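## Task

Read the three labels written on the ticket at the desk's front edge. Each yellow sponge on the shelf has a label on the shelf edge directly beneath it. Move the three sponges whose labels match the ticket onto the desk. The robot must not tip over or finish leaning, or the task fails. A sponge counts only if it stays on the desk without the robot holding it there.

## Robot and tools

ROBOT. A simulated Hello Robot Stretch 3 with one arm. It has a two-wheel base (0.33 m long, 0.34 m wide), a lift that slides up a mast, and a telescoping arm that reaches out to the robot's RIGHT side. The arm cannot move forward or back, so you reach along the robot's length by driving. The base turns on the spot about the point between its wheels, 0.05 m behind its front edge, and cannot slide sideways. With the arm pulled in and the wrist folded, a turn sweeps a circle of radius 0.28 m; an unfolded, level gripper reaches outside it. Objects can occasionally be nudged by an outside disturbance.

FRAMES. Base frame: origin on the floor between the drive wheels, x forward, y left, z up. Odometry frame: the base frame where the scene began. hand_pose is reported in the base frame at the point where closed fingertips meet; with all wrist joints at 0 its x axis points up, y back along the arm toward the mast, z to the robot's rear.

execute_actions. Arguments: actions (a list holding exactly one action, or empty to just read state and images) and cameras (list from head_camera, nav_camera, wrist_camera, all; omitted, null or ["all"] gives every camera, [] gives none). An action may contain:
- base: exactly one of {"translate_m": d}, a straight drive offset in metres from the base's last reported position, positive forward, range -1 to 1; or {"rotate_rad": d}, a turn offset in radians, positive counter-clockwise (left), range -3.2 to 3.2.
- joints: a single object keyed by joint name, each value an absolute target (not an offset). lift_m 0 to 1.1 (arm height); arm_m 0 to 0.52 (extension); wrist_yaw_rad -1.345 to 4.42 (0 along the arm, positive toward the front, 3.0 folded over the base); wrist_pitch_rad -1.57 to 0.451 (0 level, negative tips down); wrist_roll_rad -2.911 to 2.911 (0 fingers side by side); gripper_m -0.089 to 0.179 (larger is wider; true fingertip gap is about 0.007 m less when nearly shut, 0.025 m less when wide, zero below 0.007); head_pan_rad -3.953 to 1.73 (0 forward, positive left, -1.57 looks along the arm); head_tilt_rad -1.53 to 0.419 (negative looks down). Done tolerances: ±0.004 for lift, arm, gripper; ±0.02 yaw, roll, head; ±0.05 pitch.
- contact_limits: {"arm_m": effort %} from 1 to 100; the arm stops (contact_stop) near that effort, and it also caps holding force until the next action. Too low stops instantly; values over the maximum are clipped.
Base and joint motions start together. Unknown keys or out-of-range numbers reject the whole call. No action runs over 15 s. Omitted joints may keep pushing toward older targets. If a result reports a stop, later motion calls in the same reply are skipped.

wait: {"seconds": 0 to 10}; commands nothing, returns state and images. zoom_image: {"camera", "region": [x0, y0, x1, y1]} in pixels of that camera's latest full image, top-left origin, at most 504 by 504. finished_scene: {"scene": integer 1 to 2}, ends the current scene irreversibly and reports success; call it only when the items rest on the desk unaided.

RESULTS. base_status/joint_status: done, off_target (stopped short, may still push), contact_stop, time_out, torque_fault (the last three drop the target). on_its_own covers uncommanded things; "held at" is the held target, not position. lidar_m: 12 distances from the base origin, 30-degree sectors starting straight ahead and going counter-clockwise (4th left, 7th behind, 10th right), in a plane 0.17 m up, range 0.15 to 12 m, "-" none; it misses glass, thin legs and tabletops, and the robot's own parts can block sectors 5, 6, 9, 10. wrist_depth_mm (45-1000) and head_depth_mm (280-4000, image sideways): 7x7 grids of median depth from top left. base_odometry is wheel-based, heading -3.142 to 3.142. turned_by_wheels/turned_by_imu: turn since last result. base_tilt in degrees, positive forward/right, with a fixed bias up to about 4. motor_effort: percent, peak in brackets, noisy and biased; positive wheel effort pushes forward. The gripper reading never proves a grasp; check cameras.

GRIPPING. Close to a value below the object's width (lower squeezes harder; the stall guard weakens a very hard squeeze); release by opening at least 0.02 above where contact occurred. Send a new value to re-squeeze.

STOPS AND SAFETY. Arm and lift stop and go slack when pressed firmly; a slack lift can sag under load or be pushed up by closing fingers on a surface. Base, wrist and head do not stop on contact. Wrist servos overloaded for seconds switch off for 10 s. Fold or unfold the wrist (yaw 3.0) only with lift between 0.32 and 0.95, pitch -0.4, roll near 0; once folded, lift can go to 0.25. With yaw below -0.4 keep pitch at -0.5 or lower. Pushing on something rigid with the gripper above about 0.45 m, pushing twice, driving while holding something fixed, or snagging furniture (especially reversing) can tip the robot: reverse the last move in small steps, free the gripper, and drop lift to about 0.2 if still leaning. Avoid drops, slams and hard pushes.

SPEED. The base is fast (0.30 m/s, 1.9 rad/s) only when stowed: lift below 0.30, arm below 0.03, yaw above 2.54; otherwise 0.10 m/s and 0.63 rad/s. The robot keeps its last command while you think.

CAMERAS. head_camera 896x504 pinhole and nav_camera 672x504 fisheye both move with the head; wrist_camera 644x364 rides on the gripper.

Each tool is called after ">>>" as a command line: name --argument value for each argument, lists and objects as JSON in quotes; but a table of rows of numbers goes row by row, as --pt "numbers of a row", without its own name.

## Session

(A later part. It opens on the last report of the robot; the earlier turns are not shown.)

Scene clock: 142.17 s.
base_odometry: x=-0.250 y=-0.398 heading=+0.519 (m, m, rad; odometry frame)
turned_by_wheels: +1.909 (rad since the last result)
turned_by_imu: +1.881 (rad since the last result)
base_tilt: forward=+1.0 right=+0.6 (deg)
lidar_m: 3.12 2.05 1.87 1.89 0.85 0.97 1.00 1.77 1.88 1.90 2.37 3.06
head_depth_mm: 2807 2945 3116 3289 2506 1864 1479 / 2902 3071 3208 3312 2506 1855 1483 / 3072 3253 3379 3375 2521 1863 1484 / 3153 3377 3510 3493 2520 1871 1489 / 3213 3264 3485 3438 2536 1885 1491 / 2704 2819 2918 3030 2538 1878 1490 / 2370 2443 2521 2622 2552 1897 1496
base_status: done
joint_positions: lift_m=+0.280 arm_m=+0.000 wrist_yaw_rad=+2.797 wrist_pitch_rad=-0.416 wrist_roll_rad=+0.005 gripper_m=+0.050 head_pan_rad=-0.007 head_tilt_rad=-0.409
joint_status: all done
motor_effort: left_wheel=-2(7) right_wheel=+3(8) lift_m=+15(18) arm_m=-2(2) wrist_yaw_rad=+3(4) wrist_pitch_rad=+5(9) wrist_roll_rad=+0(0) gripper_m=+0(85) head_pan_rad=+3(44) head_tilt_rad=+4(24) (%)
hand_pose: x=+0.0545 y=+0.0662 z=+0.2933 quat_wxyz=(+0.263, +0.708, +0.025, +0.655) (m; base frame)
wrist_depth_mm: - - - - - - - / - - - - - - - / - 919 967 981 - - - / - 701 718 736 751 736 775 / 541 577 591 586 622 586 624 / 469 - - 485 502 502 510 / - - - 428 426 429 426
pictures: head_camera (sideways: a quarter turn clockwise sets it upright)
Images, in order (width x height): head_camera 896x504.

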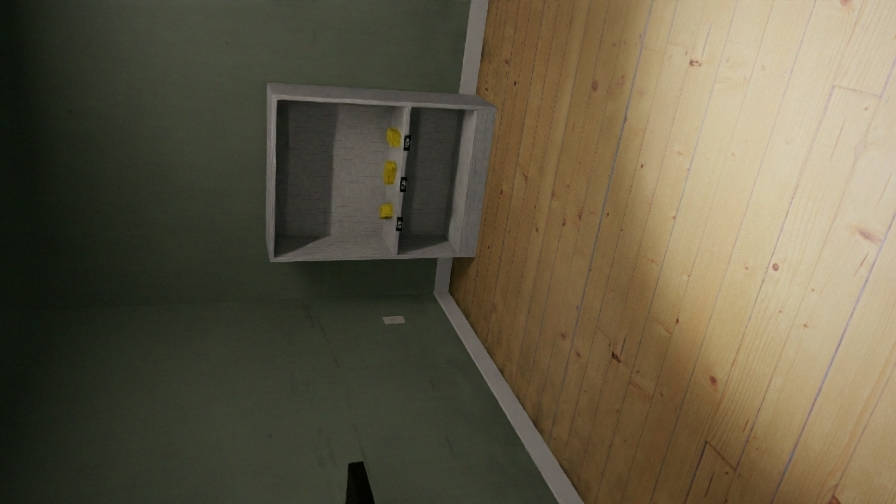

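>>> execute_actions --actions '[{"base": {"translate_m": 1.0}}]' --cameras '[]'

>>> execute_actions --actions '[{"base": {"translate_m": 1.0}}]' --cameras '[]'

>>> execute_actions --actions '[{"base": {"translate_m": 0.61}}]' --cameras '[]'

>>> execute_actions --actions '[{"base": {"rotate_rad": 1.23}, "joints": {"head_pan_rad": -1.57, "head_tilt_rad": -0.9}}]' --cameras '[]'

>>> execute_actions --actions '[{"joints": {"lift_m": 0.36}}]' --cameras '["head_camera"]'

Scene clock: 148.77 s.
base_odometry: x=+0.618 y=+0.098 heading=+0.519 (m, m, rad; odometry frame)
turned_by_wheels: +0.000 (rad since the last result)
turned_by_imu: -0.001 (rad since the last result)
base_tilt: forward=+1.1 right=+0.6 (deg)
lidar_m: 2.12 1.65 1.51 1.52 1.88 1.66 1.99 2.46 2.27 2.28 2.40 2.21
head_depth_mm: 2002 2117 2195 2334 2402 1861 1472 / 2087 2214 2312 2361 2337 1868 1473 / 2185 2301 2417 2478 2414 1861 1484 / 2282 2410 2485 2564 2495 1864 1488 / 2389 2512 2666 2794 2554 1884 1488 / 2198 2271 2348 2436 2446 1876 1500 / 1916 1977 2027 2114 2181 1892 1490
base_status: done
joint_positions: lift_m=+0.280 arm_m=+0.000 wrist_yaw_rad=+2.798 wrist_pitch_rad=-0.417 wrist_roll_rad=+0.005 gripper_m=+0.050 head_pan_rad=-0.007 head_tilt_rad=-0.408
joint_status: not commanded
motor_effort: left_wheel=-2(8) right_wheel=+2(11) lift_m=+15(15) arm_m=-2(2) wrist_yaw_rad=+2(3) wrist_pitch_rad=+6(5) wrist_roll_rad=+0(1) gripper_m=+1(0) head_pan_rad=+2(3) head_tilt_rad=+3(3) (%)
hand_pose: x=+0.0544 y=+0.0662 z=+0.2932 quat_wxyz=(+0.263, +0.708, +0.025, +0.655) (m; base frame)
wrist_depth_mm: - - - - - - - / - - - - - - - / - 921 910 949 - - - / - 696 711 719 743 749 742 / 550 591 591 592 615 594 601 / 464 - - 490 504 495 500 / - - - 423 424 429 425
pictures: none
No camera images: the call's "cameras" was empty. Leave "cameras" out to get every camera's image.

Scene clock: 153.87 s.
base_odometry: x=+1.486 y=+0.594 heading=+0.519 (m, m, rad; odometry frame)
turned_by_wheels: +0.000 (rad since the last result)
turned_by_imu: -0.001 (rad since the last result)
base_tilt: forward=+1.0 right=+0.6 (deg)
lidar_m: 1.36 1.25 1.14 1.15 1.42 2.80 3.00 2.89 2.63 2.21 1.58 1.16
head_depth_mm: 1212 1276 1322 1368 1441 1544 1386 / 1263 1339 1367 1432 1501 1598 1427 / 1315 1385 1439 1497 1575 1661 1460 / 1379 1465 1510 1581 1622 1675 1492 / 1443 1532 1605 1452 1580 1693 1486 / 1512 1609 1704 1800 1903 1850 1493 / 1444 1497 1547 1597 1648 1704 1497
base_status: done
joint_positions: lift_m=+0.280 arm_m=+0.000 wrist_yaw_rad=+2.798 wrist_pitch_rad=-0.417 wrist_roll_rad=+0.005 gripper_m=+0.050 head_pan_rad=-0.007 head_tilt_rad=-0.408
joint_status: not commanded
motor_effort: left_wheel=-2(11) right_wheel=+2(11) lift_m=+15(15) arm_m=-2(2) wrist_yaw_rad=+3(2) wrist_pitch_rad=+5(6) wrist_roll_rad=+0(0) gripper_m=-1(0) head_pan_rad=+3(3) head_tilt_rad=+4(3) (%)
hand_pose: x=+0.0544 y=+0.0662 z=+0.2931 quat_wxyz=(+0.263, +0.708, +0.025, +0.655) (m; base frame)
wrist_depth_mm: - - - - - - - / - - - - - - - / - 922 932 937 - - - / - 723 710 721 741 741 762 / 539 582 592 585 612 599 615 / 459 - - 493 496 498 510 / - - - 422 421 425 434
pictures: none
No camera images: the call's "cameras" was empty. Leave "cameras" out to get every camera's image.

Scene clock: 157.53 s.
base_odometry: x=+2.016 y=+0.896 heading=+0.519 (m, m, rad; odometry frame)
turned_by_wheels: +0.000 (rad since the last result)
turned_by_imu: -0.001 (rad since the last result)
base_tilt: forward=+1.1 right=+0.6 (deg)
lidar_m: 0.85 0.76 0.92 0.93 1.14 2.30 3.62 3.15 2.43 1.44 0.64 0.64
head_depth_mm: 727 765 808 718 844 899 940 / 758 798 845 723 885 954 967 / 788 834 885 730 933 1005 968 / 824 874 929 737 986 1060 944 / 861 915 979 802 994 1063 978 / 905 965 1034 807 840 873 929 / 953 1017 1091 1172 1261 1351 1398
base_status: done
joint_positions: lift_m=+0.280 arm_m=+0.000 wrist_yaw_rad=+2.798 wrist_pitch_rad=-0.417 wrist_roll_rad=+0.005 gripper_m=+0.050 head_pan_rad=-0.007 head_tilt_rad=-0.408
joint_status: not commanded
motor_effort: left_wheel=-2(9) right_wheel=+2(11) lift_m=+15(15) arm_m=-2(2) wrist_yaw_rad=+3(3) wrist_pitch_rad=+5(5) wrist_roll_rad=+0(1) gripper_m=+0(0) head_pan_rad=+3(2) head_tilt_rad=+3(3) (%)
hand_pose: x=+0.0544 y=+0.0662 z=+0.2931 quat_wxyz=(+0.263, +0.708, +0.026, +0.655) (m; base frame)
wrist_depth_mm: - 868 866 848 830 851 793 / - 946 961 950 917 859 852 / - 957 937 985 942 955 945 / - 693 703 722 753 743 616 / 541 580 595 585 611 589 599 / 469 - - 493 490 504 514 / - - - 413 419 433 423
pictures: none
No camera images: the call's "cameras" was empty. Leave "cameras" out to get every camera's image.

Scene clock: 159.53 s.
base_odometry: x=+2.016 y=+0.896 heading=+1.749 (m, m, rad; odometry frame)
turned_by_wheels: +1.230 (rad since the last result)
turned_by_imu: +1.207 (rad since the last result)
base_tilt: forward=+1.1 right=+0.6 (deg)
lidar_m: 0.92 0.97 1.34 3.43 3.62 2.94 2.18 1.25 0.64 0.84 0.76 0.95
head_depth_mm: 621 810 941 1051 1003 1224 1121 / 628 816 951 1084 1010 1229 1129 / 642 825 962 1093 1021 1239 1132 / 652 833 974 1104 1033 1258 1140 / 664 838 980 1110 1288 1263 1140 / 675 844 991 1105 1295 1280 1151 / 686 849 1002 1115 1122 1285 1148
base_status: done
joint_positions: lift_m=+0.280 arm_m=+0.000 wrist_yaw_rad=+2.798 wrist_pitch_rad=-0.417 wrist_roll_rad=+0.005 gripper_m=+0.050 head_pan_rad=-1.563 head_tilt_rad=-0.889
joint_status: all done
motor_effort: left_wheel=-2(13) right_wheel=+2(12) lift_m=+15(15) arm_m=-2(2) wrist_yaw_rad=+3(3) wrist_pitch_rad=+6(5) wrist_roll_rad=+0(0) gripper_m=+0(0) head_pan_rad=-4(45) head_tilt_rad=-5(24) (%)
hand_pose: x=+0.0544 y=+0.0662 z=+0.2931 quat_wxyz=(+0.263, +0.708, +0.026, +0.655) (m; base frame)
wrist_depth_mm: - - - - - - 769 / - - - - - - 760 / - 919 946 978 - 991 795 / - 722 706 712 735 757 717 / 537 581 577 581 599 594 611 / 470 - - 498 499 493 511 / - - - 422 421 428 429
pictures: none
No camera images: the call's "cameras" was empty. Leave "cameras" out to get every camera's image.

Scene clock: 161.10 s.
base_odometry: x=+2.016 y=+0.896 heading=+1.749 (m, m, rad; odometry frame)
turned_by_wheels: +0.000 (rad since the last result)
turned_by_imu: +0.000 (rad since the last result)
base_tilt: forward=+1.1 right=+0.6 (deg)
lidar_m: 0.92 0.97 1.35 3.23 3.60 2.95 2.18 1.24 0.64 0.84 0.76 0.95
head_depth_mm: 621 811 946 1055 1005 1225 1119 / 631 817 954 1080 1010 1230 1125 / 640 824 957 1091 1021 1245 1146 / 651 830 972 1100 1029 1255 1144 / 664 837 977 1110 1290 1265 1139 / 673 845 991 1103 1300 1273 1150 / 686 852 1001 1115 1120 1283 1153
base_status: not commanded
joint_positions: lift_m=+0.360 arm_m=+0.000 wrist_yaw_rad=+2.798 wrist_pitch_rad=-0.417 wrist_roll_rad=+0.005 gripper_m=+0.050 head_pan_rad=-1.563 head_tilt_rad=-0.889
joint_status: all done
motor_effort: left_wheel=-2(2) right_wheel=+2(2) lift_m=+21(21) arm_m=-2(2) wrist_yaw_rad=+2(2) wrist_pitch_rad=+5(6) wrist_roll_rad=+0(0) gripper_m=-1(0) head_pan_rad=-4(4) head_tilt_rad=-4(4) (%)
hand_pose: x=+0.0544 y=+0.0662 z=+0.3727 quat_wxyz=(+0.263, +0.708, +0.026, +0.655) (m; base frame)
wrist_depth_mm: - - - - - - 777 / - - - - - - 797 / - - - - - - 770 / - 850 871 860 899 885 805 / 647 687 720 691 724 738 694 / 555 - - 574 585 589 606 / 471 476 505 504 500 510 516
pictures: head_camera (sideways: a quarter turn clockwise sets it upright)
Images, in order (width x height): head_camera 896x504.

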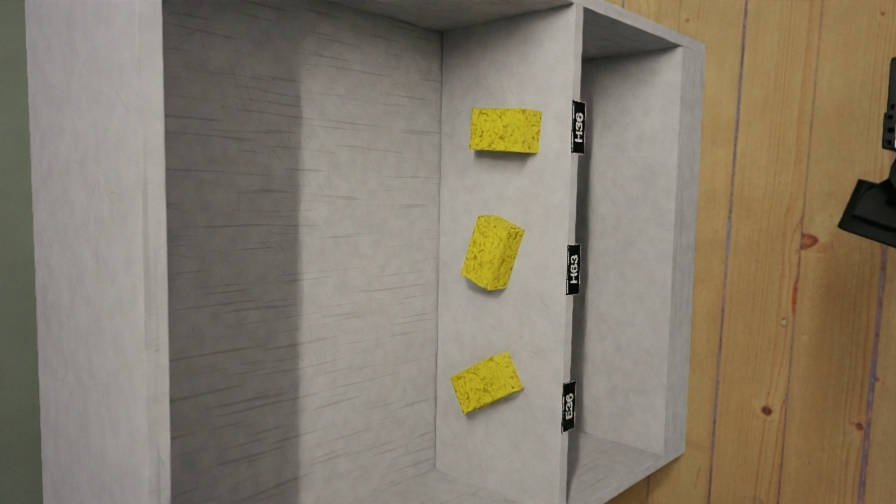

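>>> execute_actions --actions '[{"base": {"translate_m": -0.07}, "joints": {"wrist_yaw_rad": 0.0, "lift_m": 0.42, "gripper_m": 0.12}}]' --cameras '[]'

>>> execute_actions --actions '[{"joints": {"wrist_pitch_rad": -0.1, "arm_m": 0.13}}]' --cameras '["wrist_camera"]'

Scene clock: 164.37 s.
base_odometry: x=+2.029 y=+0.827 heading=+1.749 (m, m, rad; odometry frame)
turned_by_wheels: +0.000 (rad since the last result)
turned_by_imu: +0.000 (rad since the last result)
base_tilt: forward=+1.0 right=+0.6 (deg)
lidar_m: 0.99 1.04 1.45 3.24 3.61 2.87 2.10 1.24 0.61 0.78 0.81 1.02
head_depth_mm: 620 794 864 851 1366 1261 1121 / 631 817 952 1079 1013 1227 1143 / 641 823 961 1095 998 1241 - / 653 832 971 1101 1285 1261 1136 / 663 838 982 1110 1037 1264 1145 / 676 844 986 1118 1300 1267 1152 / 686 850 1003 1130 1247 1283 1153
base_status: done
joint_positions: lift_m=+0.420 arm_m=+0.000 wrist_yaw_rad=+0.003 wrist_pitch_rad=-0.417 wrist_roll_rad=+0.005 gripper_m=+0.120 head_pan_rad=-1.563 head_tilt_rad=-0.889
joint_status: all done
motor_effort: left_wheel=-2(9) right_wheel=+3(3) lift_m=+21(22) arm_m=-2(2) wrist_yaw_rad=-2(2) wrist_pitch_rad=+6(6) wrist_roll_rad=+0(1) gripper_m=+1(83) head_pan_rad=-4(4) head_tilt_rad=-4(5) (%)
hand_pose: x=-0.0209 y=-0.3697 z=+0.4327 quat_wxyz=(+0.690, +0.147, -0.693, -0.146) (m; base frame)
wrist_depth_mm: 396 513 508 507 513 321 536 / 346 334 335 348 359 341 596 / 624 627 630 610 575 407 655 / 649 706 713 684 624 724 697 / 605 634 632 631 619 760 779 / 533 536 530 534 527 675 683 / 556 554 553 545 544 556 574
pictures: none
No camera images: the call's "cameras" was empty. Leave "cameras" out to get every camera's image.

Scene clock: 166.57 s.
base_odometry: x=+2.029 y=+0.827 heading=+1.749 (m, m, rad; odometry frame)
turned_by_wheels: +0.000 (rad since the last result)
turned_by_imu: +0.000 (rad since the last result)
base_tilt: forward=+1.1 right=+0.6 (deg)
lidar_m: 0.99 1.04 1.45 3.38 3.62 2.86 2.10 1.24 0.61 0.78 0.81 1.02
head_depth_mm: 620 792 863 855 1371 1271 1132 / 631 818 952 1081 1010 1228 1096 / 643 825 966 1093 1000 - 1112 / 652 828 969 1106 1276 1254 1134 / 663 835 980 1111 1035 1268 1142 / 675 843 989 1118 1302 1270 1148 / 687 851 999 1131 1241 1282 1158
base_status: not commanded
joint_positions: lift_m=+0.420 arm_m=+0.130 wrist_yaw_rad=+0.002 wrist_pitch_rad=-0.124 wrist_roll_rad=+0.005 gripper_m=+0.120 head_pan_rad=-1.563 head_tilt_rad=-0.889
joint_status: all done
motor_effort: left_wheel=-2(2) right_wheel=+3(3) lift_m=+21(21) arm_m=+4(5) wrist_yaw_rad=-1(2) wrist_pitch_rad=+9(10) wrist_roll_rad=+0(0) gripper_m=+0(0) head_pan_rad=-3(4) head_tilt_rad=-5(5) (%)
hand_pose: x=-0.0210 y=-0.5260 z=+0.5028 quat_wxyz=(+0.704, +0.045, -0.707, -0.044) (m; base frame)
wrist_depth_mm: 429 430 415 413 403 323 209 / 449 436 440 436 428 321 208 / 468 464 466 455 451 314 206 / 393 311 382 320 448 314 206 / 264 286 279 268 292 282 222 / 233 230 231 225 228 229 236 / 567 580 564 561 543 316 580
pictures: wrist_camera
Images, in order (width x height): wrist_camera 644x364.

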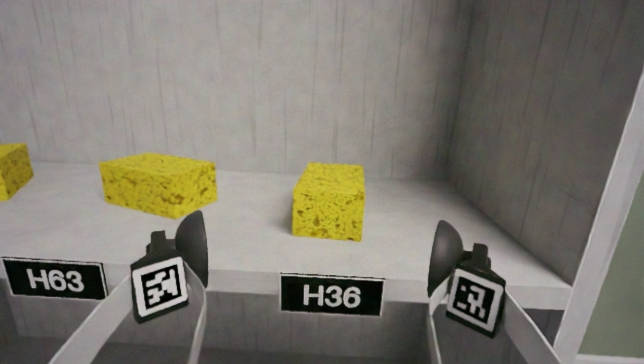

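>>> execute_actions --actions '[{"joints": {"arm_m": 0.27, "lift_m": 0.412}}]' --cameras '[]'

>>> execute_actions --actions '[{"joints": {"gripper_m": 0.03}}]' --cameras '["wrist_camera"]'

Scene clock: 169.47 s.
base_odometry: x=+2.029 y=+0.827 heading=+1.749 (m, m, rad; odometry frame)
turned_by_wheels: +0.000 (rad since the last result)
turned_by_imu: +0.000 (rad since the last result)
base_tilt: forward=+1.0 right=+0.6 (deg)
lidar_m: 0.99 1.04 1.45 3.39 3.60 2.86 2.11 1.24 0.61 0.78 0.81 1.02
head_depth_mm: 620 795 861 851 1366 1264 1120 / 630 815 956 1083 988 1239 1125 / 641 823 960 1094 995 1248 1128 / 652 829 971 1101 1284 1257 1137 / 664 838 978 1108 1033 1265 1144 / 675 844 989 1119 1302 1270 1147 / 685 851 1001 1130 1243 1278 1153
base_status: not commanded
joint_positions: lift_m=+0.412 arm_m=+0.270 wrist_yaw_rad=+0.002 wrist_pitch_rad=-0.124 wrist_roll_rad=+0.005 gripper_m=+0.120 head_pan_rad=-1.563 head_tilt_rad=-0.889
joint_status: all done
motor_effort: left_wheel=-2(2) right_wheel=+2(3) lift_m=+15(16) arm_m=+3(2) wrist_yaw_rad=-1(1) wrist_pitch_rad=+8(8) wrist_roll_rad=+0(0) gripper_m=+0(1) head_pan_rad=-5(4) head_tilt_rad=-4(5) (%)
hand_pose: x=-0.0211 y=-0.6660 z=+0.4953 quat_wxyz=(+0.704, +0.044, -0.707, -0.044) (m; base frame)
wrist_depth_mm: 299 290 289 288 288 280 212 / 309 310 305 303 300 292 212 / 330 324 320 315 312 309 207 / 335 338 328 329 328 310 205 / 169 201 261 170 255 270 202 / 169 189 184 131 163 212 194 / 155 152 149 135 153 155 165
pictures: none
No camera images: the call's "cameras" was empty. Leave "cameras" out to get every camera's image.

Scene clock: 170.87 s.
base_odometry: x=+2.029 y=+0.827 heading=+1.749 (m, m, rad; odometry frame)
turned_by_wheels: +0.000 (rad since the last result)
turned_by_imu: +0.000 (rad since the last result)
base_tilt: forward=+1.0 right=+0.5 (deg)
lidar_m: 0.99 1.04 1.45 3.41 3.61 2.87 2.11 1.24 0.61 0.78 0.81 1.02
head_depth_mm: 619 794 863 853 1363 1263 1122 / 629 816 950 1080 987 1241 1129 / 642 823 962 1089 994 1240 1130 / 651 829 971 1103 1281 1257 1138 / 662 836 978 1109 1035 1260 1141 / 674 845 992 1123 1303 1274 1150 / 685 849 995 1130 1241 1277 1155
base_status: not commanded
joint_positions: lift_m=+0.412 arm_m=+0.270 wrist_yaw_rad=+0.002 wrist_pitch_rad=-0.124 wrist_roll_rad=+0.005 gripper_m=+0.031 head_pan_rad=-1.563 head_tilt_rad=-0.889
joint_status: all done
motor_effort: left_wheel=-2(2) right_wheel=+3(2) lift_m=+15(15) arm_m=+4(3) wrist_yaw_rad=-1(1) wrist_pitch_rad=+8(8) wrist_roll_rad=+1(0) gripper_m=-13(89) head_pan_rad=-4(4) head_tilt_rad=-5(4) (%)
hand_pose: x=-0.0211 y=-0.6660 z=+0.4954 quat_wxyz=(+0.704, +0.044, -0.707, -0.044) (m; base frame)
wrist_depth_mm: 295 292 290 290 283 281 212 / 312 310 303 299 299 293 208 / 322 324 318 316 312 307 207 / 334 336 335 330 325 308 205 / 170 209 277 170 275 267 205 / 169 191 133 131 162 205 192 / 150 153 148 135 155 163 164
pictures: wrist_camera
Images, in order (width x height): wrist_camera 644x364.

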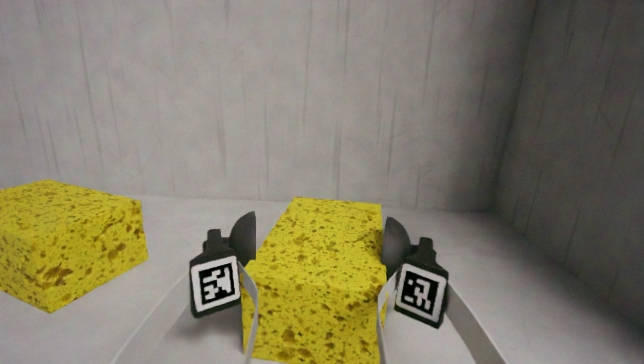

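>>> execute_actions --actions '[{"joints": {"lift_m": 0.447}}]' --cameras '[]'

>>> execute_actions --actions '[{"joints": {"arm_m": 0.0}}]' --cameras '[]'

>>> execute_actions --actions '[{"base": {"rotate_rad": 1.709}, "joints": {"wrist_pitch_rad": -0.4, "wrist_yaw_rad": 2.8, "lift_m": 0.36, "head_pan_rad": 0.0, "head_tilt_rad": -0.5}}]' --cameras '[]'

>>> execute_actions --actions '[{"joints": {"lift_m": 0.28}}]' --cameras '["head_camera", "wrist_camera"]'

Scene clock: 173.00 s.
base_odometry: x=+2.029 y=+0.827 heading=+1.749 (m, m, rad; odometry frame)
turned_by_wheels: +0.000 (rad since the last result)
turned_by_imu: +0.000 (rad since the last result)
base_tilt: forward=+1.1 right=+0.7 (deg)
lidar_m: 0.99 1.04 1.45 3.39 3.61 2.87 2.11 1.24 0.61 0.78 0.81 1.02
head_depth_mm: 621 795 862 852 1364 1267 1135 / 630 815 953 1081 989 1231 1126 / 641 822 960 1092 996 1235 1130 / 651 830 969 1103 1286 1257 1141 / 664 833 981 1107 1033 1261 1137 / 675 845 991 1118 1303 1276 1148 / 687 851 998 1132 1239 1278 1153
base_status: not commanded
joint_positions: lift_m=+0.447 arm_m=+0.270 wrist_yaw_rad=+0.002 wrist_pitch_rad=-0.124 wrist_roll_rad=+0.005 gripper_m=+0.031 head_pan_rad=-1.563 head_tilt_rad=-0.889
joint_status: all done
motor_effort: left_wheel=-2(2) right_wheel=+2(2) lift_m=+22(22) arm_m=+3(3) wrist_yaw_rad=-1(1) wrist_pitch_rad=+8(8) wrist_roll_rad=+1(1) gripper_m=-14(13) head_pan_rad=-3(4) head_tilt_rad=-4(3) (%)
hand_pose: x=-0.0211 y=-0.6660 z=+0.5300 quat_wxyz=(+0.704, +0.044, -0.707, -0.044) (m; base frame)
wrist_depth_mm: 294 293 292 287 287 279 211 / 308 311 302 301 298 297 210 / 323 320 320 317 314 302 208 / 350 341 335 328 331 310 206 / 227 327 346 171 335 306 204 / 180 208 133 131 186 263 202 / 177 190 189 134 198 208 194
pictures: none
No camera images: the call's "cameras" was empty. Leave "cameras" out to get every camera's image.

Scene clock: 176.20 s.
base_odometry: x=+2.029 y=+0.827 heading=+1.749 (m, m, rad; odometry frame)
turned_by_wheels: +0.000 (rad since the last result)
turned_by_imu: +0.000 (rad since the last result)
base_tilt: forward=+1.1 right=+0.6 (deg)
lidar_m: 0.99 1.03 1.45 3.38 3.63 2.86 2.11 1.24 0.61 0.78 0.81 1.02
head_depth_mm: 620 794 866 854 1363 1262 1125 / 632 818 952 1082 1013 1223 1148 / 640 823 959 1092 995 1211 - / 653 830 971 1100 1281 1256 1137 / 664 836 983 1111 1037 1262 1147 / 674 846 990 1118 1298 1274 1147 / 686 852 999 1127 1246 1282 1153
base_status: not commanded
joint_positions: lift_m=+0.447 arm_m=+0.000 wrist_yaw_rad=+0.001 wrist_pitch_rad=-0.124 wrist_roll_rad=+0.005 gripper_m=+0.031 head_pan_rad=-1.563 head_tilt_rad=-0.889
joint_status: all done
motor_effort: left_wheel=-2(2) right_wheel=+3(2) lift_m=+21(21) arm_m=-2(3) wrist_yaw_rad=+0(1) wrist_pitch_rad=+8(8) wrist_roll_rad=+0(0) gripper_m=-13(14) head_pan_rad=-4(4) head_tilt_rad=-3(5) (%)
hand_pose: x=-0.0212 y=-0.3965 z=+0.5300 quat_wxyz=(+0.704, +0.044, -0.707, -0.044) (m; base frame)
wrist_depth_mm: 536 540 538 523 524 320 541 / 567 564 553 562 549 346 576 / 586 598 584 575 567 367 602 / 439 469 447 532 497 397 638 / 594 367 358 169 381 679 676 / 642 687 132 131 283 718 712 / 608 619 616 134 514 730 735
pictures: none
No camera images: the call's "cameras" was empty. Leave "cameras" out to get every camera's image.

Scene clock: 179.87 s.
base_odometry: x=+2.029 y=+0.827 heading=-2.826 (m, m, rad; odometry frame)
turned_by_wheels: +1.709 (rad since the last result)
turned_by_imu: +1.684 (rad since the last result)
base_tilt: forward=+1.0 right=+0.6 (deg)
lidar_m: 3.38 3.44 2.80 1.37 1.10 0.61 0.84 0.81 1.00 0.99 1.09 1.72
head_depth_mm: 3161 3376 3597 2994 2149 1661 1365 / 3224 3467 3735 3005 2148 1674 1367 / 3357 3587 3285 3029 2160 1664 1371 / 3393 3628 3945 3092 2163 1685 1375 / 3439 3737 - 3087 2181 1680 1375 / 3583 3775 - 3115 2200 1687 1376 / 3612 3968 - 3125 2208 1706 1383
base_status: done
joint_positions: lift_m=+0.360 arm_m=+0.000 wrist_yaw_rad=+2.797 wrist_pitch_rad=-0.417 wrist_roll_rad=+0.005 gripper_m=+0.031 head_pan_rad=-0.007 head_tilt_rad=-0.507
joint_status: all done
motor_effort: left_wheel=-2(8) right_wheel=+3(8) lift_m=+15(18) arm_m=-2(3) wrist_yaw_rad=+3(5) wrist_pitch_rad=+6(7) wrist_roll_rad=+1(1) gripper_m=-14(13) head_pan_rad=+3(43) head_tilt_rad=+3(22) (%)
hand_pose: x=+0.0545 y=+0.0662 z=+0.3731 quat_wxyz=(+0.263, +0.708, +0.025, +0.655) (m; base frame)
wrist_depth_mm: - - - - - - - / - - - - - - - / - - - - - - - / - 845 870 839 896 903 900 / 660 679 692 170 732 719 729 / 552 - 133 131 343 592 610 / 490 - 143 134 495 500 520
pictures: none
No camera images: the call's "cameras" was empty. Leave "cameras" out to get every camera's image.

Scene clock: 181.43 s.
base_odometry: x=+2.029 y=+0.827 heading=-2.826 (m, m, rad; odometry frame)
turned_by_wheels: +0.000 (rad since the last result)
turned_by_imu: +0.000 (rad since the last result)
base_tilt: forward=+1.0 right=+0.6 (deg)
lidar_m: 3.40 3.42 2.80 1.37 1.10 0.61 0.84 0.81 1.00 0.99 1.10 1.73
head_depth_mm: 3241 3410 3665 2997 2121 1660 1363 / 3239 3482 3749 3043 2154 1667 1366 / 3316 3542 3299 3059 2157 1674 1366 / 3390 3633 3915 3037 2179 1687 1364 / 3429 3729 - 3079 2176 1685 1374 / 3558 3838 - 3124 2193 1696 1377 / 3642 3953 - 3140 2204 1703 1387
base_status: not commanded
joint_positions: lift_m=+0.280 arm_m=+0.000 wrist_yaw_rad=+2.797 wrist_pitch_rad=-0.418 wrist_roll_rad=+0.005 gripper_m=+0.031 head_pan_rad=-0.007 head_tilt_rad=-0.507
joint_status: all done
motor_effort: left_wheel=-2(2) right_wheel=+3(3) lift_m=+15(16) arm_m=-2(1) wrist_yaw_rad=+3(4) wrist_pitch_rad=+6(6) wrist_roll_rad=+0(0) gripper_m=-13(13) head_pan_rad=+3(3) head_tilt_rad=+3(3) (%)
hand_pose: x=+0.0545 y=+0.0660 z=+0.2929 quat_wxyz=(+0.263, +0.708, +0.026, +0.655) (m; base frame)
wrist_depth_mm: - - - - - - - / - - - - - - - / - 914 958 926 - - - / - 717 718 721 734 754 781 / 540 580 599 171 596 581 598 / 465 - 133 130 302 491 505 / - - 140 134 412 429 434
pictures: head_camera (sideways: a quarter turn clockwise sets it upright), wrist_camera
Images, in order (width x height): head_camera 896x504, wrist_camera 644x364.

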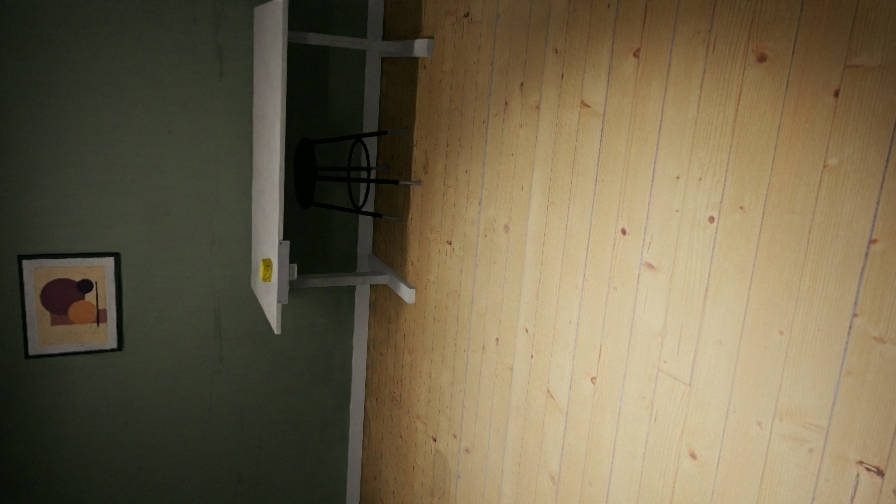

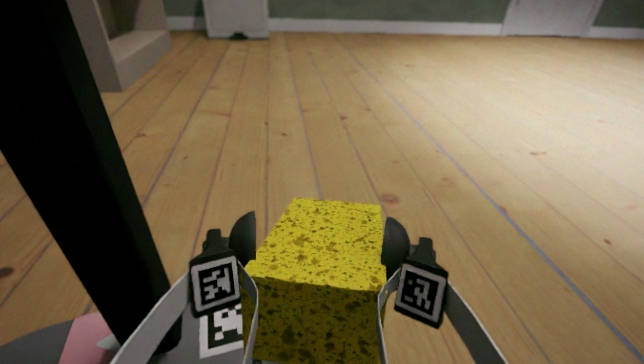

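>>> execute_actions --actions '[]'

Scene clock: 182.77 s.
base_odometry: x=+2.029 y=+0.827 heading=-2.826 (m, m, rad; odometry frame)
turned_by_wheels: +0.000 (rad since the last result)
turned_by_imu: +0.000 (rad since the last result)
base_tilt: forward=+1.2 right=+0.6 (deg)
lidar_m: 3.22 3.44 2.80 1.37 1.10 0.61 0.84 0.81 1.00 0.99 1.09 1.73
head_depth_mm: 3171 3450 3613 3006 2114 1664 1360 / 3250 3483 3738 3029 2166 1675 1364 / 3315 3565 3380 3006 2154 1677 1369 / 3407 3642 3843 3062 2170 1675 1369 / 3432 3735 - 3085 2187 1687 1374 / 3555 3810 - 3101 2190 1693 1378 / 3656 3955 - 3118 2209 1694 1384
base_status: not commanded
joint_positions: lift_m=+0.280 arm_m=+0.000 wrist_yaw_rad=+2.797 wrist_pitch_rad=-0.418 wrist_roll_rad=+0.005 gripper_m=+0.031 head_pan_rad=-0.007 head_tilt_rad=-0.507
joint_status: all done
motor_effort: left_wheel=-2(2) right_wheel=+3(3) lift_m=+15(16) arm_m=-2(1) wrist_yaw_rad=+3(4) wrist_pitch_rad=+7(6) wrist_roll_rad=+1(0) gripper_m=-13(13) head_pan_rad=+3(3) head_tilt_rad=+2(3) (%)
hand_pose: x=+0.0545 y=+0.0660 z=+0.2929 quat_wxyz=(+0.263, +0.708, +0.026, +0.655) (m; base frame)
wrist_depth_mm: - - - - - - - / - - - - - - - / - 906 926 972 - - - / - 717 727 711 753 770 758 / 546 566 606 170 599 593 613 / 466 - 132 131 299 501 502 / - - 139 135 416 427 432
pictures: head_camera (sideways: a quarter turn clockwise sets it upright), nav_camera (sideways: a quarter turn counterclockwise sets it upright), wrist_camera
Images, in order (width x height): head_camera 896x504, nav_camera 672x504, wrist_camera 644x364.

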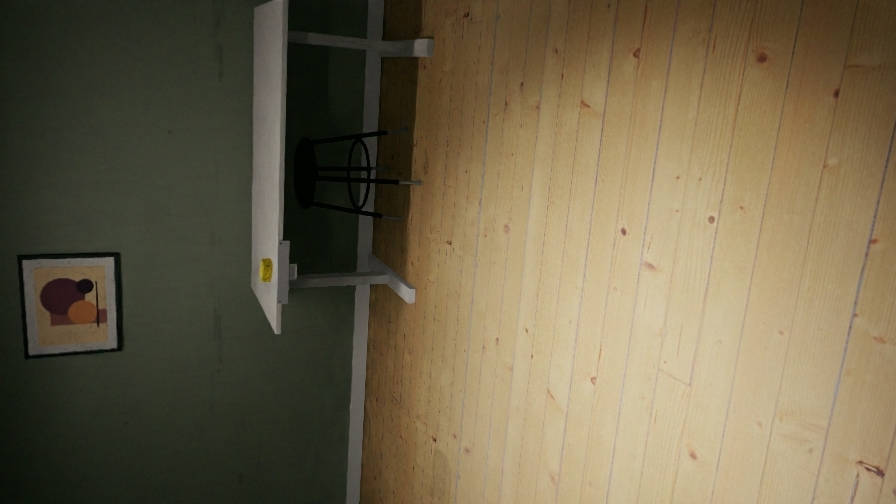

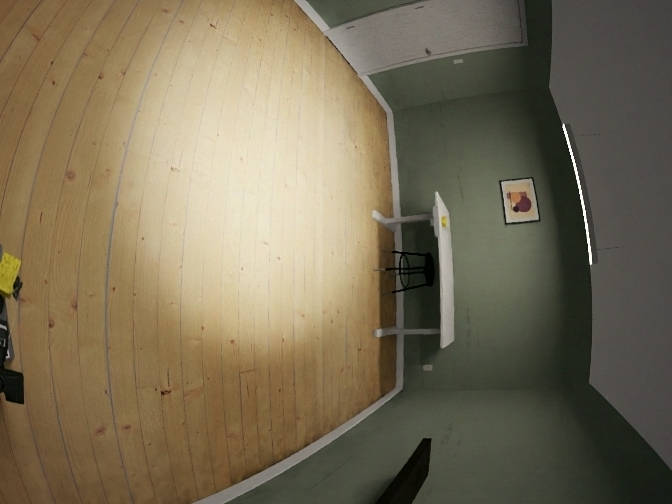

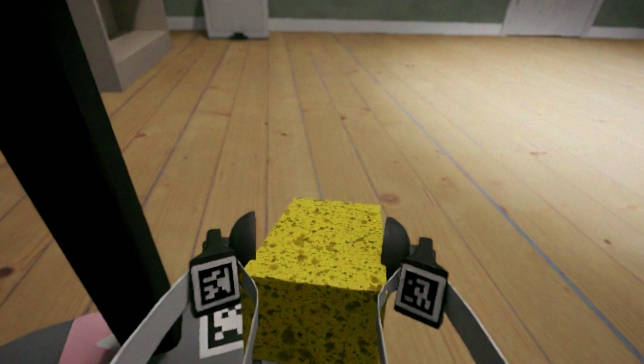

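>>> execute_actions --actions '[{"base": {"translate_m": 1.0}}]' --cameras '[]'

>>> execute_actions --actions '[{"base": {"translate_m": 1.0}}]' --cameras '["head_camera"]'

Scene clock: 188.40 s.
base_odometry: x=+1.078 y=+0.517 heading=-2.826 (m, m, rad; odometry frame)
turned_by_wheels: +0.000 (rad since the last result)
turned_by_imu: -0.001 (rad since the last result)
base_tilt: forward=+1.0 right=+0.6 (deg)
lidar_m: 2.58 3.19 2.63 2.41 2.24 1.89 1.81 1.44 1.17 1.16 1.29 2.02
head_depth_mm: 2355 2526 2615 2853 2119 1662 1359 / 2413 2571 2539 2902 2142 1671 1356 / 2468 2632 2465 2895 2151 1668 1370 / 2519 2697 2830 3024 2180 1682 1370 / 2555 2792 2885 2839 2194 1688 1376 / 2607 2829 3087 3107 2200 1691 1383 / 2696 2900 3156 3179 2207 1697 1387
base_status: done
joint_positions: lift_m=+0.280 arm_m=+0.000 wrist_yaw_rad=+2.798 wrist_pitch_rad=-0.418 wrist_roll_rad=+0.005 gripper_m=+0.031 head_pan_rad=-0.007 head_tilt_rad=-0.506
joint_status: not commanded
motor_effort: left_wheel=-2(9) right_wheel=+2(12) lift_m=+15(15) arm_m=-2(2) wrist_yaw_rad=+3(3) wrist_pitch_rad=+6(6) wrist_roll_rad=+1(0) gripper_m=-13(13) head_pan_rad=+3(2) head_tilt_rad=+3(2) (%)
hand_pose: x=+0.0543 y=+0.0661 z=+0.2928 quat_wxyz=(+0.263, +0.708, +0.026, +0.655) (m; base frame)
wrist_depth_mm: - - - - - - - / - - - - - - - / - 902 912 982 - - - / - 719 693 715 744 751 756 / 546 585 592 171 594 603 626 / 470 - 133 131 304 497 497 / - - 140 134 416 423 435
pictures: none
No camera images: the call's "cameras" was empty. Leave "cameras" out to get every camera's image.

Scene clock: 193.50 s.
base_odometry: x=+0.127 y=+0.206 heading=-2.826 (m, m, rad; odometry frame)
turned_by_wheels: +0.000 (rad since the last result)
turned_by_imu: -0.001 (rad since the last result)
base_tilt: forward=+1.1 right=+0.6 (deg)
lidar_m: 1.19 1.60 2.44 2.41 2.70 2.71 2.58 1.64 1.34 1.33 1.47 1.53
head_depth_mm: 1534 1641 1741 1342 1998 1655 1359 / 1572 1682 1795 1353 1912 1620 1362 / 1610 1722 1831 1365 1941 1635 1365 / 1635 1769 1879 1463 2175 1684 1372 / 1665 1810 1928 1377 2098 1688 1377 / 1699 1853 1995 1391 2105 1658 1382 / 1746 1885 2073 2187 2209 1699 1390
base_status: done
joint_positions: lift_m=+0.280 arm_m=+0.000 wrist_yaw_rad=+2.798 wrist_pitch_rad=-0.418 wrist_roll_rad=+0.005 gripper_m=+0.031 head_pan_rad=-0.007 head_tilt_rad=-0.506
joint_status: not commanded
motor_effort: left_wheel=-2(10) right_wheel=+2(11) lift_m=+15(15) arm_m=-2(2) wrist_yaw_rad=+2(3) wrist_pitch_rad=+6(6) wrist_roll_rad=+0(0) gripper_m=-13(13) head_pan_rad=+3(3) head_tilt_rad=+2(2) (%)
hand_pose: x=+0.0543 y=+0.0661 z=+0.2928 quat_wxyz=(+0.263, +0.708, +0.026, +0.655) (m; base frame)
wrist_depth_mm: - - - - - - - / - - - - - - - / - 936 924 976 - - - / - 713 701 733 726 749 743 / 549 584 598 170 605 603 614 / 469 - 133 131 302 493 509 / - - 139 134 409 432 432
pictures: head_camera (sideways: a quarter turn clockwise sets it upright)
Images, in order (width x height): head_camera 896x504.

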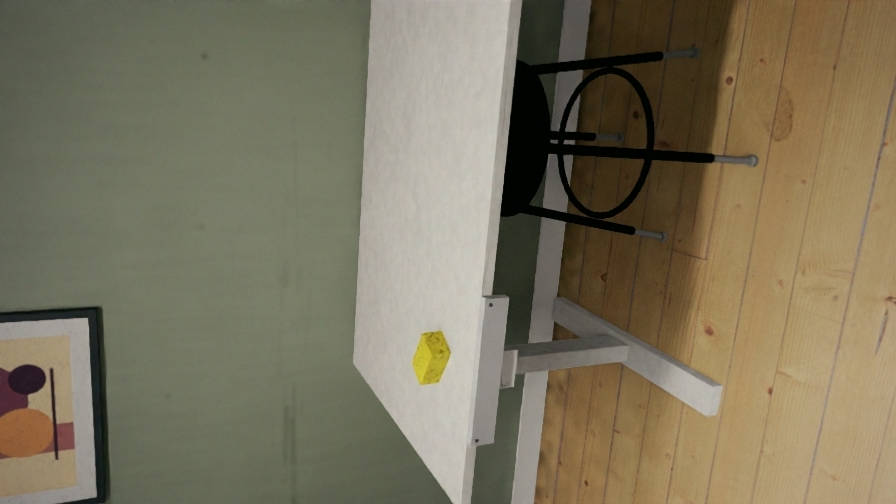

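>>> execute_actions --actions '[{"base": {"translate_m": 0.45}, "joints": {"head_pan_rad": -1.57, "head_tilt_rad": -0.9}}]' --cameras '[]'

>>> execute_actions --actions '[{"base": {"rotate_rad": 1.421}}]' --cameras '["head_camera"]'

Scene clock: 197.53 s.
base_odometry: x=-0.300 y=+0.067 heading=-2.826 (m, m, rad; odometry frame)
turned_by_wheels: +0.000 (rad since the last result)
turned_by_imu: -0.001 (rad since the last result)
base_tilt: forward=+1.1 right=+0.6 (deg)
lidar_m: 0.74 1.17 2.36 2.35 2.62 3.13 3.03 1.73 1.41 1.41 1.55 0.97
head_depth_mm: 1184 1350 1560 1707 1457 1266 1120 / 1219 1378 1599 1728 1467 1269 1124 / 1243 1420 1659 1739 1474 1279 1129 / 1272 1458 1707 1750 1490 1285 1136 / 1296 1502 1761 1766 1493 1291 1140 / 1329 1538 1824 1773 1500 1298 1148 / 1372 1583 1889 1791 1512 1309 1151
base_status: done
joint_positions: lift_m=+0.280 arm_m=+0.000 wrist_yaw_rad=+2.798 wrist_pitch_rad=-0.418 wrist_roll_rad=+0.005 gripper_m=+0.031 head_pan_rad=-1.563 head_tilt_rad=-0.889
joint_status: all done
motor_effort: left_wheel=-2(9) right_wheel=+2(11) lift_m=+15(15) arm_m=-3(2) wrist_yaw_rad=+2(3) wrist_pitch_rad=+6(6) wrist_roll_rad=+1(0) gripper_m=-13(14) head_pan_rad=-4(45) head_tilt_rad=-5(23) (%)
hand_pose: x=+0.0543 y=+0.0661 z=+0.2928 quat_wxyz=(+0.263, +0.708, +0.026, +0.655) (m; base frame)
wrist_depth_mm: - - - - - - - / - - - - - - - / - 918 938 959 - - - / - 695 707 714 747 721 771 / 545 584 583 171 594 603 613 / 469 - 133 131 298 494 497 / - - 140 134 416 430 436
pictures: none
No camera images: the call's "cameras" was empty. Leave "cameras" out to get every camera's image.

Scene clock: 199.70 s.
base_odometry: x=-0.300 y=+0.067 heading=-1.405 (m, m, rad; odometry frame)
turned_by_wheels: +1.421 (rad since the last result)
turned_by_imu: +1.394 (rad since the last result)
base_tilt: forward=+1.1 right=+0.6 (deg)
lidar_m: 2.35 2.48 3.12 3.03 1.97 1.45 1.41 1.47 1.16 0.74 1.17 2.08
head_depth_mm: 1243 1158 909 1623 1449 1268 1118 / 1254 1169 918 1372 1458 1273 1124 / 1264 1187 926 1165 1447 1282 1133 / 1269 1203 933 1667 1476 1286 1135 / 1282 1214 944 1721 1505 1295 1141 / 1295 1230 952 1681 1506 1306 1148 / 1305 1244 934 1518 1482 1310 1159
base_status: done
joint_positions: lift_m=+0.280 arm_m=+0.000 wrist_yaw_rad=+2.798 wrist_pitch_rad=-0.418 wrist_roll_rad=+0.005 gripper_m=+0.031 head_pan_rad=-1.563 head_tilt_rad=-0.889
joint_status: not commanded
motor_effort: left_wheel=-2(11) right_wheel=+2(12) lift_m=+15(15) arm_m=-3(2) wrist_yaw_rad=+3(2) wrist_pitch_rad=+6(6) wrist_roll_rad=+0(0) gripper_m=-13(13) head_pan_rad=-4(4) head_tilt_rad=-4(3) (%)
hand_pose: x=+0.0543 y=+0.0661 z=+0.2928 quat_wxyz=(+0.263, +0.708, +0.026, +0.655) (m; base frame)
wrist_depth_mm: - - - - - - - / - - - - - - - / - 920 932 951 - - - / - 693 710 739 728 757 773 / 563 574 585 170 582 588 609 / 473 - 133 131 300 499 509 / - - 139 134 414 424 432
pictures: head_camera (sideways: a quarter turn clockwise sets it upright)
Images, in order (width x height): head_camera 896x504.

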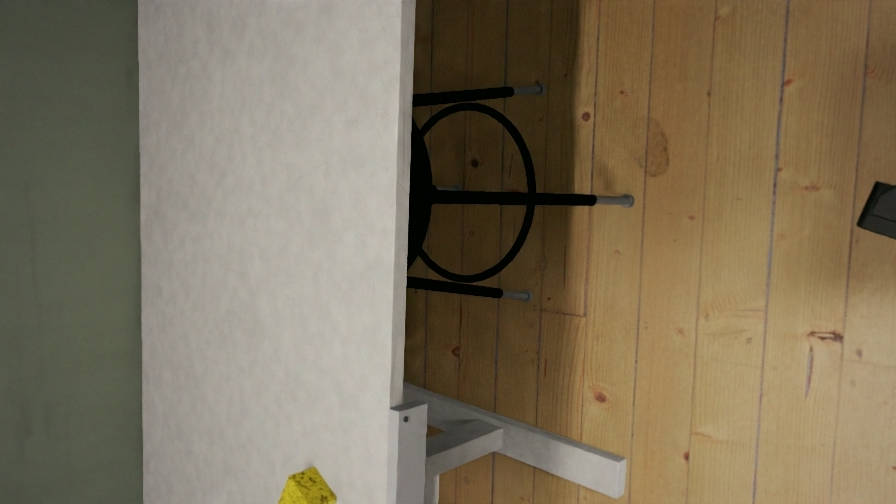

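>>> execute_actions --actions '[{"joints": {"lift_m": 0.34}}]' --cameras '[]'

>>> execute_actions --actions '[{"joints": {"lift_m": 0.74, "wrist_yaw_rad": 0.0}}]' --cameras '[]'

>>> execute_actions --actions '[{"joints": {"lift_m": 0.72, "wrist_pitch_rad": -0.1, "arm_m": 0.40}}]' --cameras '["head_camera", "wrist_camera"]'

Scene clock: 202.10 s.
base_odometry: x=-0.300 y=+0.067 heading=-1.405 (m, m, rad; odometry frame)
turned_by_wheels: +0.000 (rad since the last result)
turned_by_imu: +0.000 (rad since the last result)
base_tilt: forward=+1.0 right=+0.6 (deg)
lidar_m: 2.35 2.48 3.14 3.03 1.97 1.45 1.41 1.47 1.17 0.74 1.17 2.09
head_depth_mm: 1245 1156 910 1624 1449 1270 1116 / 1255 1172 917 1374 1468 1271 1122 / 1261 1178 929 1170 1441 1275 1136 / 1271 1198 933 1674 1480 1291 1137 / 1279 1215 943 1714 1490 1292 1141 / 1295 1224 953 1687 1499 1304 1143 / 1305 1241 936 1526 1486 1308 1154
base_status: not commanded
joint_positions: lift_m=+0.340 arm_m=+0.000 wrist_yaw_rad=+2.798 wrist_pitch_rad=-0.418 wrist_roll_rad=+0.005 gripper_m=+0.031 head_pan_rad=-1.563 head_tilt_rad=-0.889
joint_status: all done
motor_effort: left_wheel=-2(2) right_wheel=+2(2) lift_m=+21(23) arm_m=-2(2) wrist_yaw_rad=+3(3) wrist_pitch_rad=+6(6) wrist_roll_rad=+0(0) gripper_m=-13(13) head_pan_rad=-4(4) head_tilt_rad=-3(5) (%)
hand_pose: x=+0.0543 y=+0.0660 z=+0.3524 quat_wxyz=(+0.263, +0.708, +0.026, +0.655) (m; base frame)
wrist_depth_mm: - - - - - - - / - - - - - - - / - - - - - - - / - 799 808 841 876 873 864 / 636 663 676 171 664 691 686 / 534 - 133 130 334 580 589 / 466 - 140 134 470 475 490
pictures: none
No camera images: the call's "cameras" was empty. Leave "cameras" out to get every camera's image.

Scene clock: 206.57 s.
base_odometry: x=-0.300 y=+0.067 heading=-1.405 (m, m, rad; odometry frame)
turned_by_wheels: +0.000 (rad since the last result)
turned_by_imu: +0.000 (rad since the last result)
base_tilt: forward=+1.1 right=+0.6 (deg)
lidar_m: 2.35 2.47 3.13 3.03 1.97 1.46 1.41 1.47 1.16 0.74 1.16 2.09
head_depth_mm: 1246 1158 910 1622 1456 1299 - / 1258 1168 915 1370 1464 1290 - / 1261 1186 927 1167 627 - 1115 / 1274 1197 934 1660 1481 1287 1135 / 1279 1212 942 1722 1498 1294 1140 / 1289 1221 951 1694 1507 1300 1151 / 1303 1242 937 1518 1476 1310 1155
base_status: not commanded
joint_positions: lift_m=+0.740 arm_m=+0.000 wrist_yaw_rad=+0.003 wrist_pitch_rad=-0.418 wrist_roll_rad=+0.005 gripper_m=+0.031 head_pan_rad=-1.563 head_tilt_rad=-0.889
joint_status: all done
motor_effort: left_wheel=-2(2) right_wheel=+2(2) lift_m=+21(22) arm_m=-2(2) wrist_yaw_rad=-2(4) wrist_pitch_rad=+6(6) wrist_roll_rad=+0(1) gripper_m=-14(13) head_pan_rad=-4(4) head_tilt_rad=-5(4) (%)
hand_pose: x=-0.0210 y=-0.3695 z=+0.7524 quat_wxyz=(+0.690, +0.148, -0.693, -0.147) (m; base frame)
wrist_depth_mm: - 936 970 - - - - / 485 489 508 537 545 570 606 / 449 940 - 650 425 431 417 / - - - 645 - - - / - - - 169 - - - / - - 134 131 569 - - / 865 848 846 133 873 855 894
pictures: none
No camera images: the call's "cameras" was empty. Leave "cameras" out to get every camera's image.

Scene clock: 210.70 s.
base_odometry: x=-0.300 y=+0.067 heading=-1.405 (m, m, rad; odometry frame)
turned_by_wheels: +0.000 (rad since the last result)
turned_by_imu: +0.000 (rad since the last result)
base_tilt: forward=+1.0 right=+0.6 (deg)
lidar_m: 2.35 2.47 3.14 3.03 1.97 1.45 1.40 1.46 1.17 0.74 1.17 2.09
head_depth_mm: 1244 1154 935 - - 1250 1124 / 1255 1165 - 1605 1460 1278 1128 / 1260 1189 - 1615 1443 1282 1129 / 1274 1202 934 1656 1475 1288 1140 / 1285 1208 943 1721 1496 1297 1141 / 1295 1227 951 1686 1504 1295 1148 / 1306 1247 934 1523 1490 1306 1154
base_status: not commanded
joint_positions: lift_m=+0.720 arm_m=+0.400 wrist_yaw_rad=+0.001 wrist_pitch_rad=-0.126 wrist_roll_rad=+0.005 gripper_m=+0.031 head_pan_rad=-1.563 head_tilt_rad=-0.889
joint_status: all done
motor_effort: left_wheel=-3(2) right_wheel=+2(2) lift_m=+15(18) arm_m=+3(2) wrist_yaw_rad=+0(2) wrist_pitch_rad=+8(10) wrist_roll_rad=+0(0) gripper_m=-13(13) head_pan_rad=-4(4) head_tilt_rad=-4(3) (%)
hand_pose: x=-0.0211 y=-0.7959 z=+0.8029 quat_wxyz=(+0.704, +0.045, -0.707, -0.044) (m; base frame)
wrist_depth_mm: 727 721 701 709 705 697 680 / 770 774 747 750 731 738 710 / 793 781 808 766 788 762 742 / 480 492 512 542 556 584 609 / 327 340 367 170 361 373 380 / 247 252 132 131 191 269 274 / 198 201 197 134 205 213 215
pictures: head_camera (sideways: a quarter turn clockwise sets it upright), wrist_camera
Images, in order (width x height): head_camera 896x504, wrist_camera 644x364.

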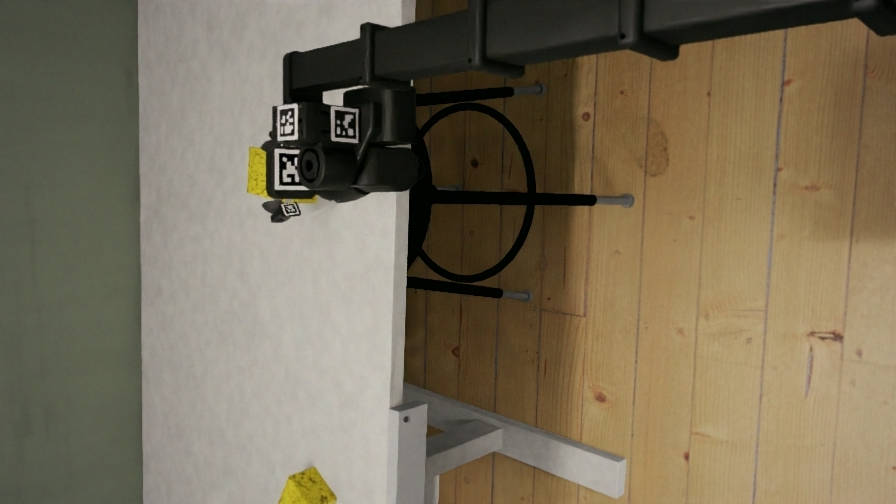

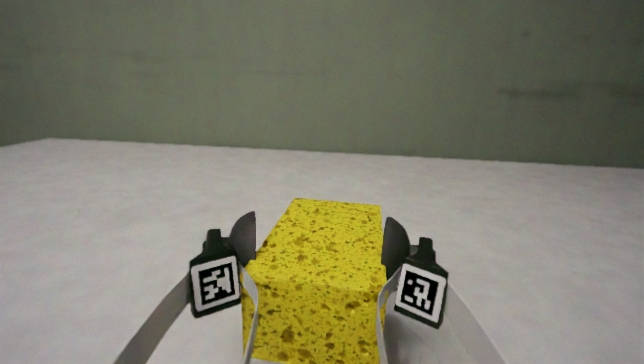

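>>> execute_actions --actions '[{"joints": {"lift_m": 0.683}}]' --cameras '[]'

Scene clock: 212.37 s.
base_odometry: x=-0.300 y=+0.067 heading=-1.405 (m, m, rad; odometry frame)
turned_by_wheels: +0.000 (rad since the last result)
turned_by_imu: +0.000 (rad since the last result)
base_tilt: forward=+1.0 right=+0.7 (deg)
lidar_m: 2.35 2.47 3.12 3.03 1.97 1.45 1.41 1.46 1.16 0.74 1.16 2.08
head_depth_mm: 1248 1159 923 1630 - - 1109 / 1254 1169 975 1594 1452 1271 1128 / 1262 1184 904 1616 1438 1275 1130 / 1276 1199 936 1660 1475 1280 1134 / 1283 1210 944 1717 1499 1292 1143 / 1291 1229 953 1687 1499 1300 1146 / 1302 1238 936 1525 1481 1309 1152
base_status: not commanded
joint_positions: lift_m=+0.683 arm_m=+0.400 wrist_yaw_rad=+0.001 wrist_pitch_rad=-0.126 wrist_roll_rad=+0.005 gripper_m=+0.031 head_pan_rad=-1.563 head_tilt_rad=-0.889
joint_status: all done
motor_effort: left_wheel=-2(2) right_wheel=+2(2) lift_m=+15(16) arm_m=+3(3) wrist_yaw_rad=+0(1) wrist_pitch_rad=+8(9) wrist_roll_rad=+0(1) gripper_m=-13(14) head_pan_rad=-4(4) head_tilt_rad=-4(4) (%)
hand_pose: x=-0.0211 y=-0.7959 z=+0.7659 quat_wxyz=(+0.704, +0.045, -0.707, -0.044) (m; base frame)
wrist_depth_mm: 729 734 718 719 714 680 683 / 791 744 749 756 737 739 718 / 708 754 770 761 778 763 782 / 375 381 406 417 430 453 466 / 251 257 279 170 279 287 291 / 191 194 133 131 164 210 213 / 152 154 150 134 157 165 166
pictures: none
No camera images: the call's "cameras" was empty. Leave "cameras" out to get every camera's image.

>>> execute_actions --actions '[{"joints": {"gripper_m": 0.12}}]' --cameras '[]'

>>> execute_actions --actions '[{"joints": {"arm_m": 0.0, "lift_m": 0.70}}]' --cameras '["head_camera"]'

Scene clock: 214.90 s.
base_odometry: x=-0.300 y=+0.067 heading=-1.405 (m, m, rad; odometry frame)
turned_by_wheels: +0.000 (rad since the last result)
turned_by_imu: +0.000 (rad since the last result)
base_tilt: forward=+1.0 right=+0.6 (deg)
lidar_m: 2.35 2.47 3.13 3.04 1.96 1.45 1.40 1.47 1.17 0.74 1.17 2.09
head_depth_mm: 1244 1155 920 1625 - - 1111 / 1259 1167 978 1598 1463 1269 1127 / 1264 1181 960 1614 1435 1279 1138 / 1274 1202 935 1653 1483 1287 1137 / 1275 1209 941 1704 1488 1287 1145 / 1294 1225 954 1681 1506 1300 1150 / 1308 1239 935 1529 1481 1310 1151
base_status: not commanded
joint_positions: lift_m=+0.683 arm_m=+0.400 wrist_yaw_rad=+0.001 wrist_pitch_rad=-0.125 wrist_roll_rad=+0.005 gripper_m=+0.120 head_pan_rad=-1.563 head_tilt_rad=-0.889
joint_status: all done
motor_effort: left_wheel=-3(2) right_wheel=+2(3) lift_m=+15(15) arm_m=+3(3) wrist_yaw_rad=-1(1) wrist_pitch_rad=+8(8) wrist_roll_rad=+1(0) gripper_m=+0(82) head_pan_rad=-4(3) head_tilt_rad=-4(4) (%)
hand_pose: x=-0.0211 y=-0.7960 z=+0.7660 quat_wxyz=(+0.704, +0.045, -0.707, -0.044) (m; base frame)
wrist_depth_mm: 711 721 722 708 708 697 694 / 751 761 751 750 731 725 727 / 703 772 769 770 757 752 763 / 372 384 400 417 432 451 473 / 253 273 266 174 279 288 294 / 191 203 142 132 195 215 212 / 159 154 148 135 159 159 167
pictures: none
No camera images: the call's "cameras" was empty. Leave "cameras" out to get every camera's image.

Scene clock: 219.03 s.
base_odometry: x=-0.300 y=+0.067 heading=-1.405 (m, m, rad; odometry frame)
turned_by_wheels: +0.000 (rad since the last result)
turned_by_imu: +0.000 (rad since the last result)
base_tilt: forward=+1.1 right=+0.6 (deg)
lidar_m: 2.35 2.47 3.11 3.03 1.96 1.45 1.41 1.47 1.16 0.74 1.16 2.08
head_depth_mm: 1244 1155 910 1624 1452 1286 - / 1247 1170 914 1368 1437 1293 - / 1261 1191 888 1166 1447 - - / 1272 1199 937 1653 1448 1276 1135 / 1285 1208 946 1716 1489 1297 1148 / 1297 1228 953 1689 1511 1297 1144 / 1305 1250 933 1528 1479 1312 1152
base_status: not commanded
joint_positions: lift_m=+0.700 arm_m=+0.000 wrist_yaw_rad=+0.001 wrist_pitch_rad=-0.124 wrist_roll_rad=+0.005 gripper_m=+0.120 head_pan_rad=-1.563 head_tilt_rad=-0.889
joint_status: all done
motor_effort: left_wheel=-3(2) right_wheel=+2(2) lift_m=+21(22) arm_m=-3(2) wrist_yaw_rad=-1(1) wrist_pitch_rad=+8(8) wrist_roll_rad=+1(0) gripper_m=+0(0) head_pan_rad=-4(3) head_tilt_rad=-4(5) (%)
hand_pose: x=-0.0212 y=-0.3965 z=+0.7829 quat_wxyz=(+0.704, +0.044, -0.707, -0.044) (m; base frame)
wrist_depth_mm: - - - - - - - / - - - - - - - / - 873 948 - - - - / 436 485 461 477 498 527 542 / - - - 683 - - 782 / - 916 - - - - - / - - - - - - -
pictures: head_camera (sideways: a quarter turn clockwise sets it upright)
Images, in order (width x height): head_camera 896x504.

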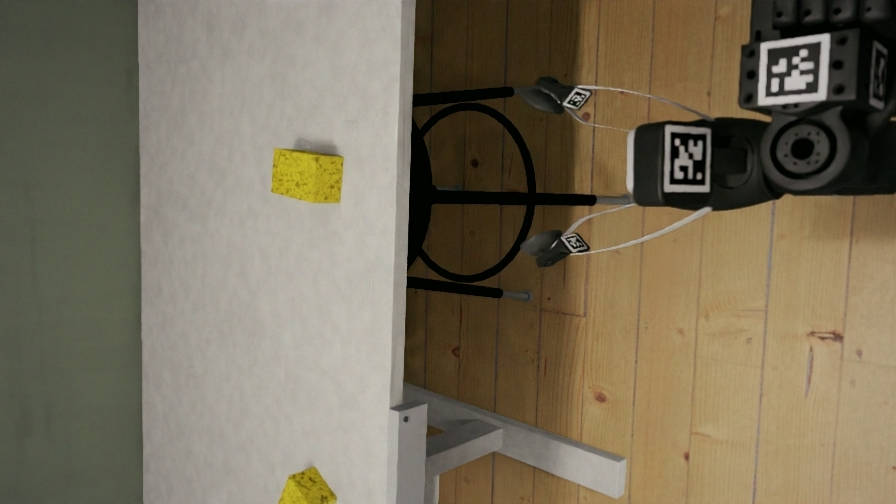

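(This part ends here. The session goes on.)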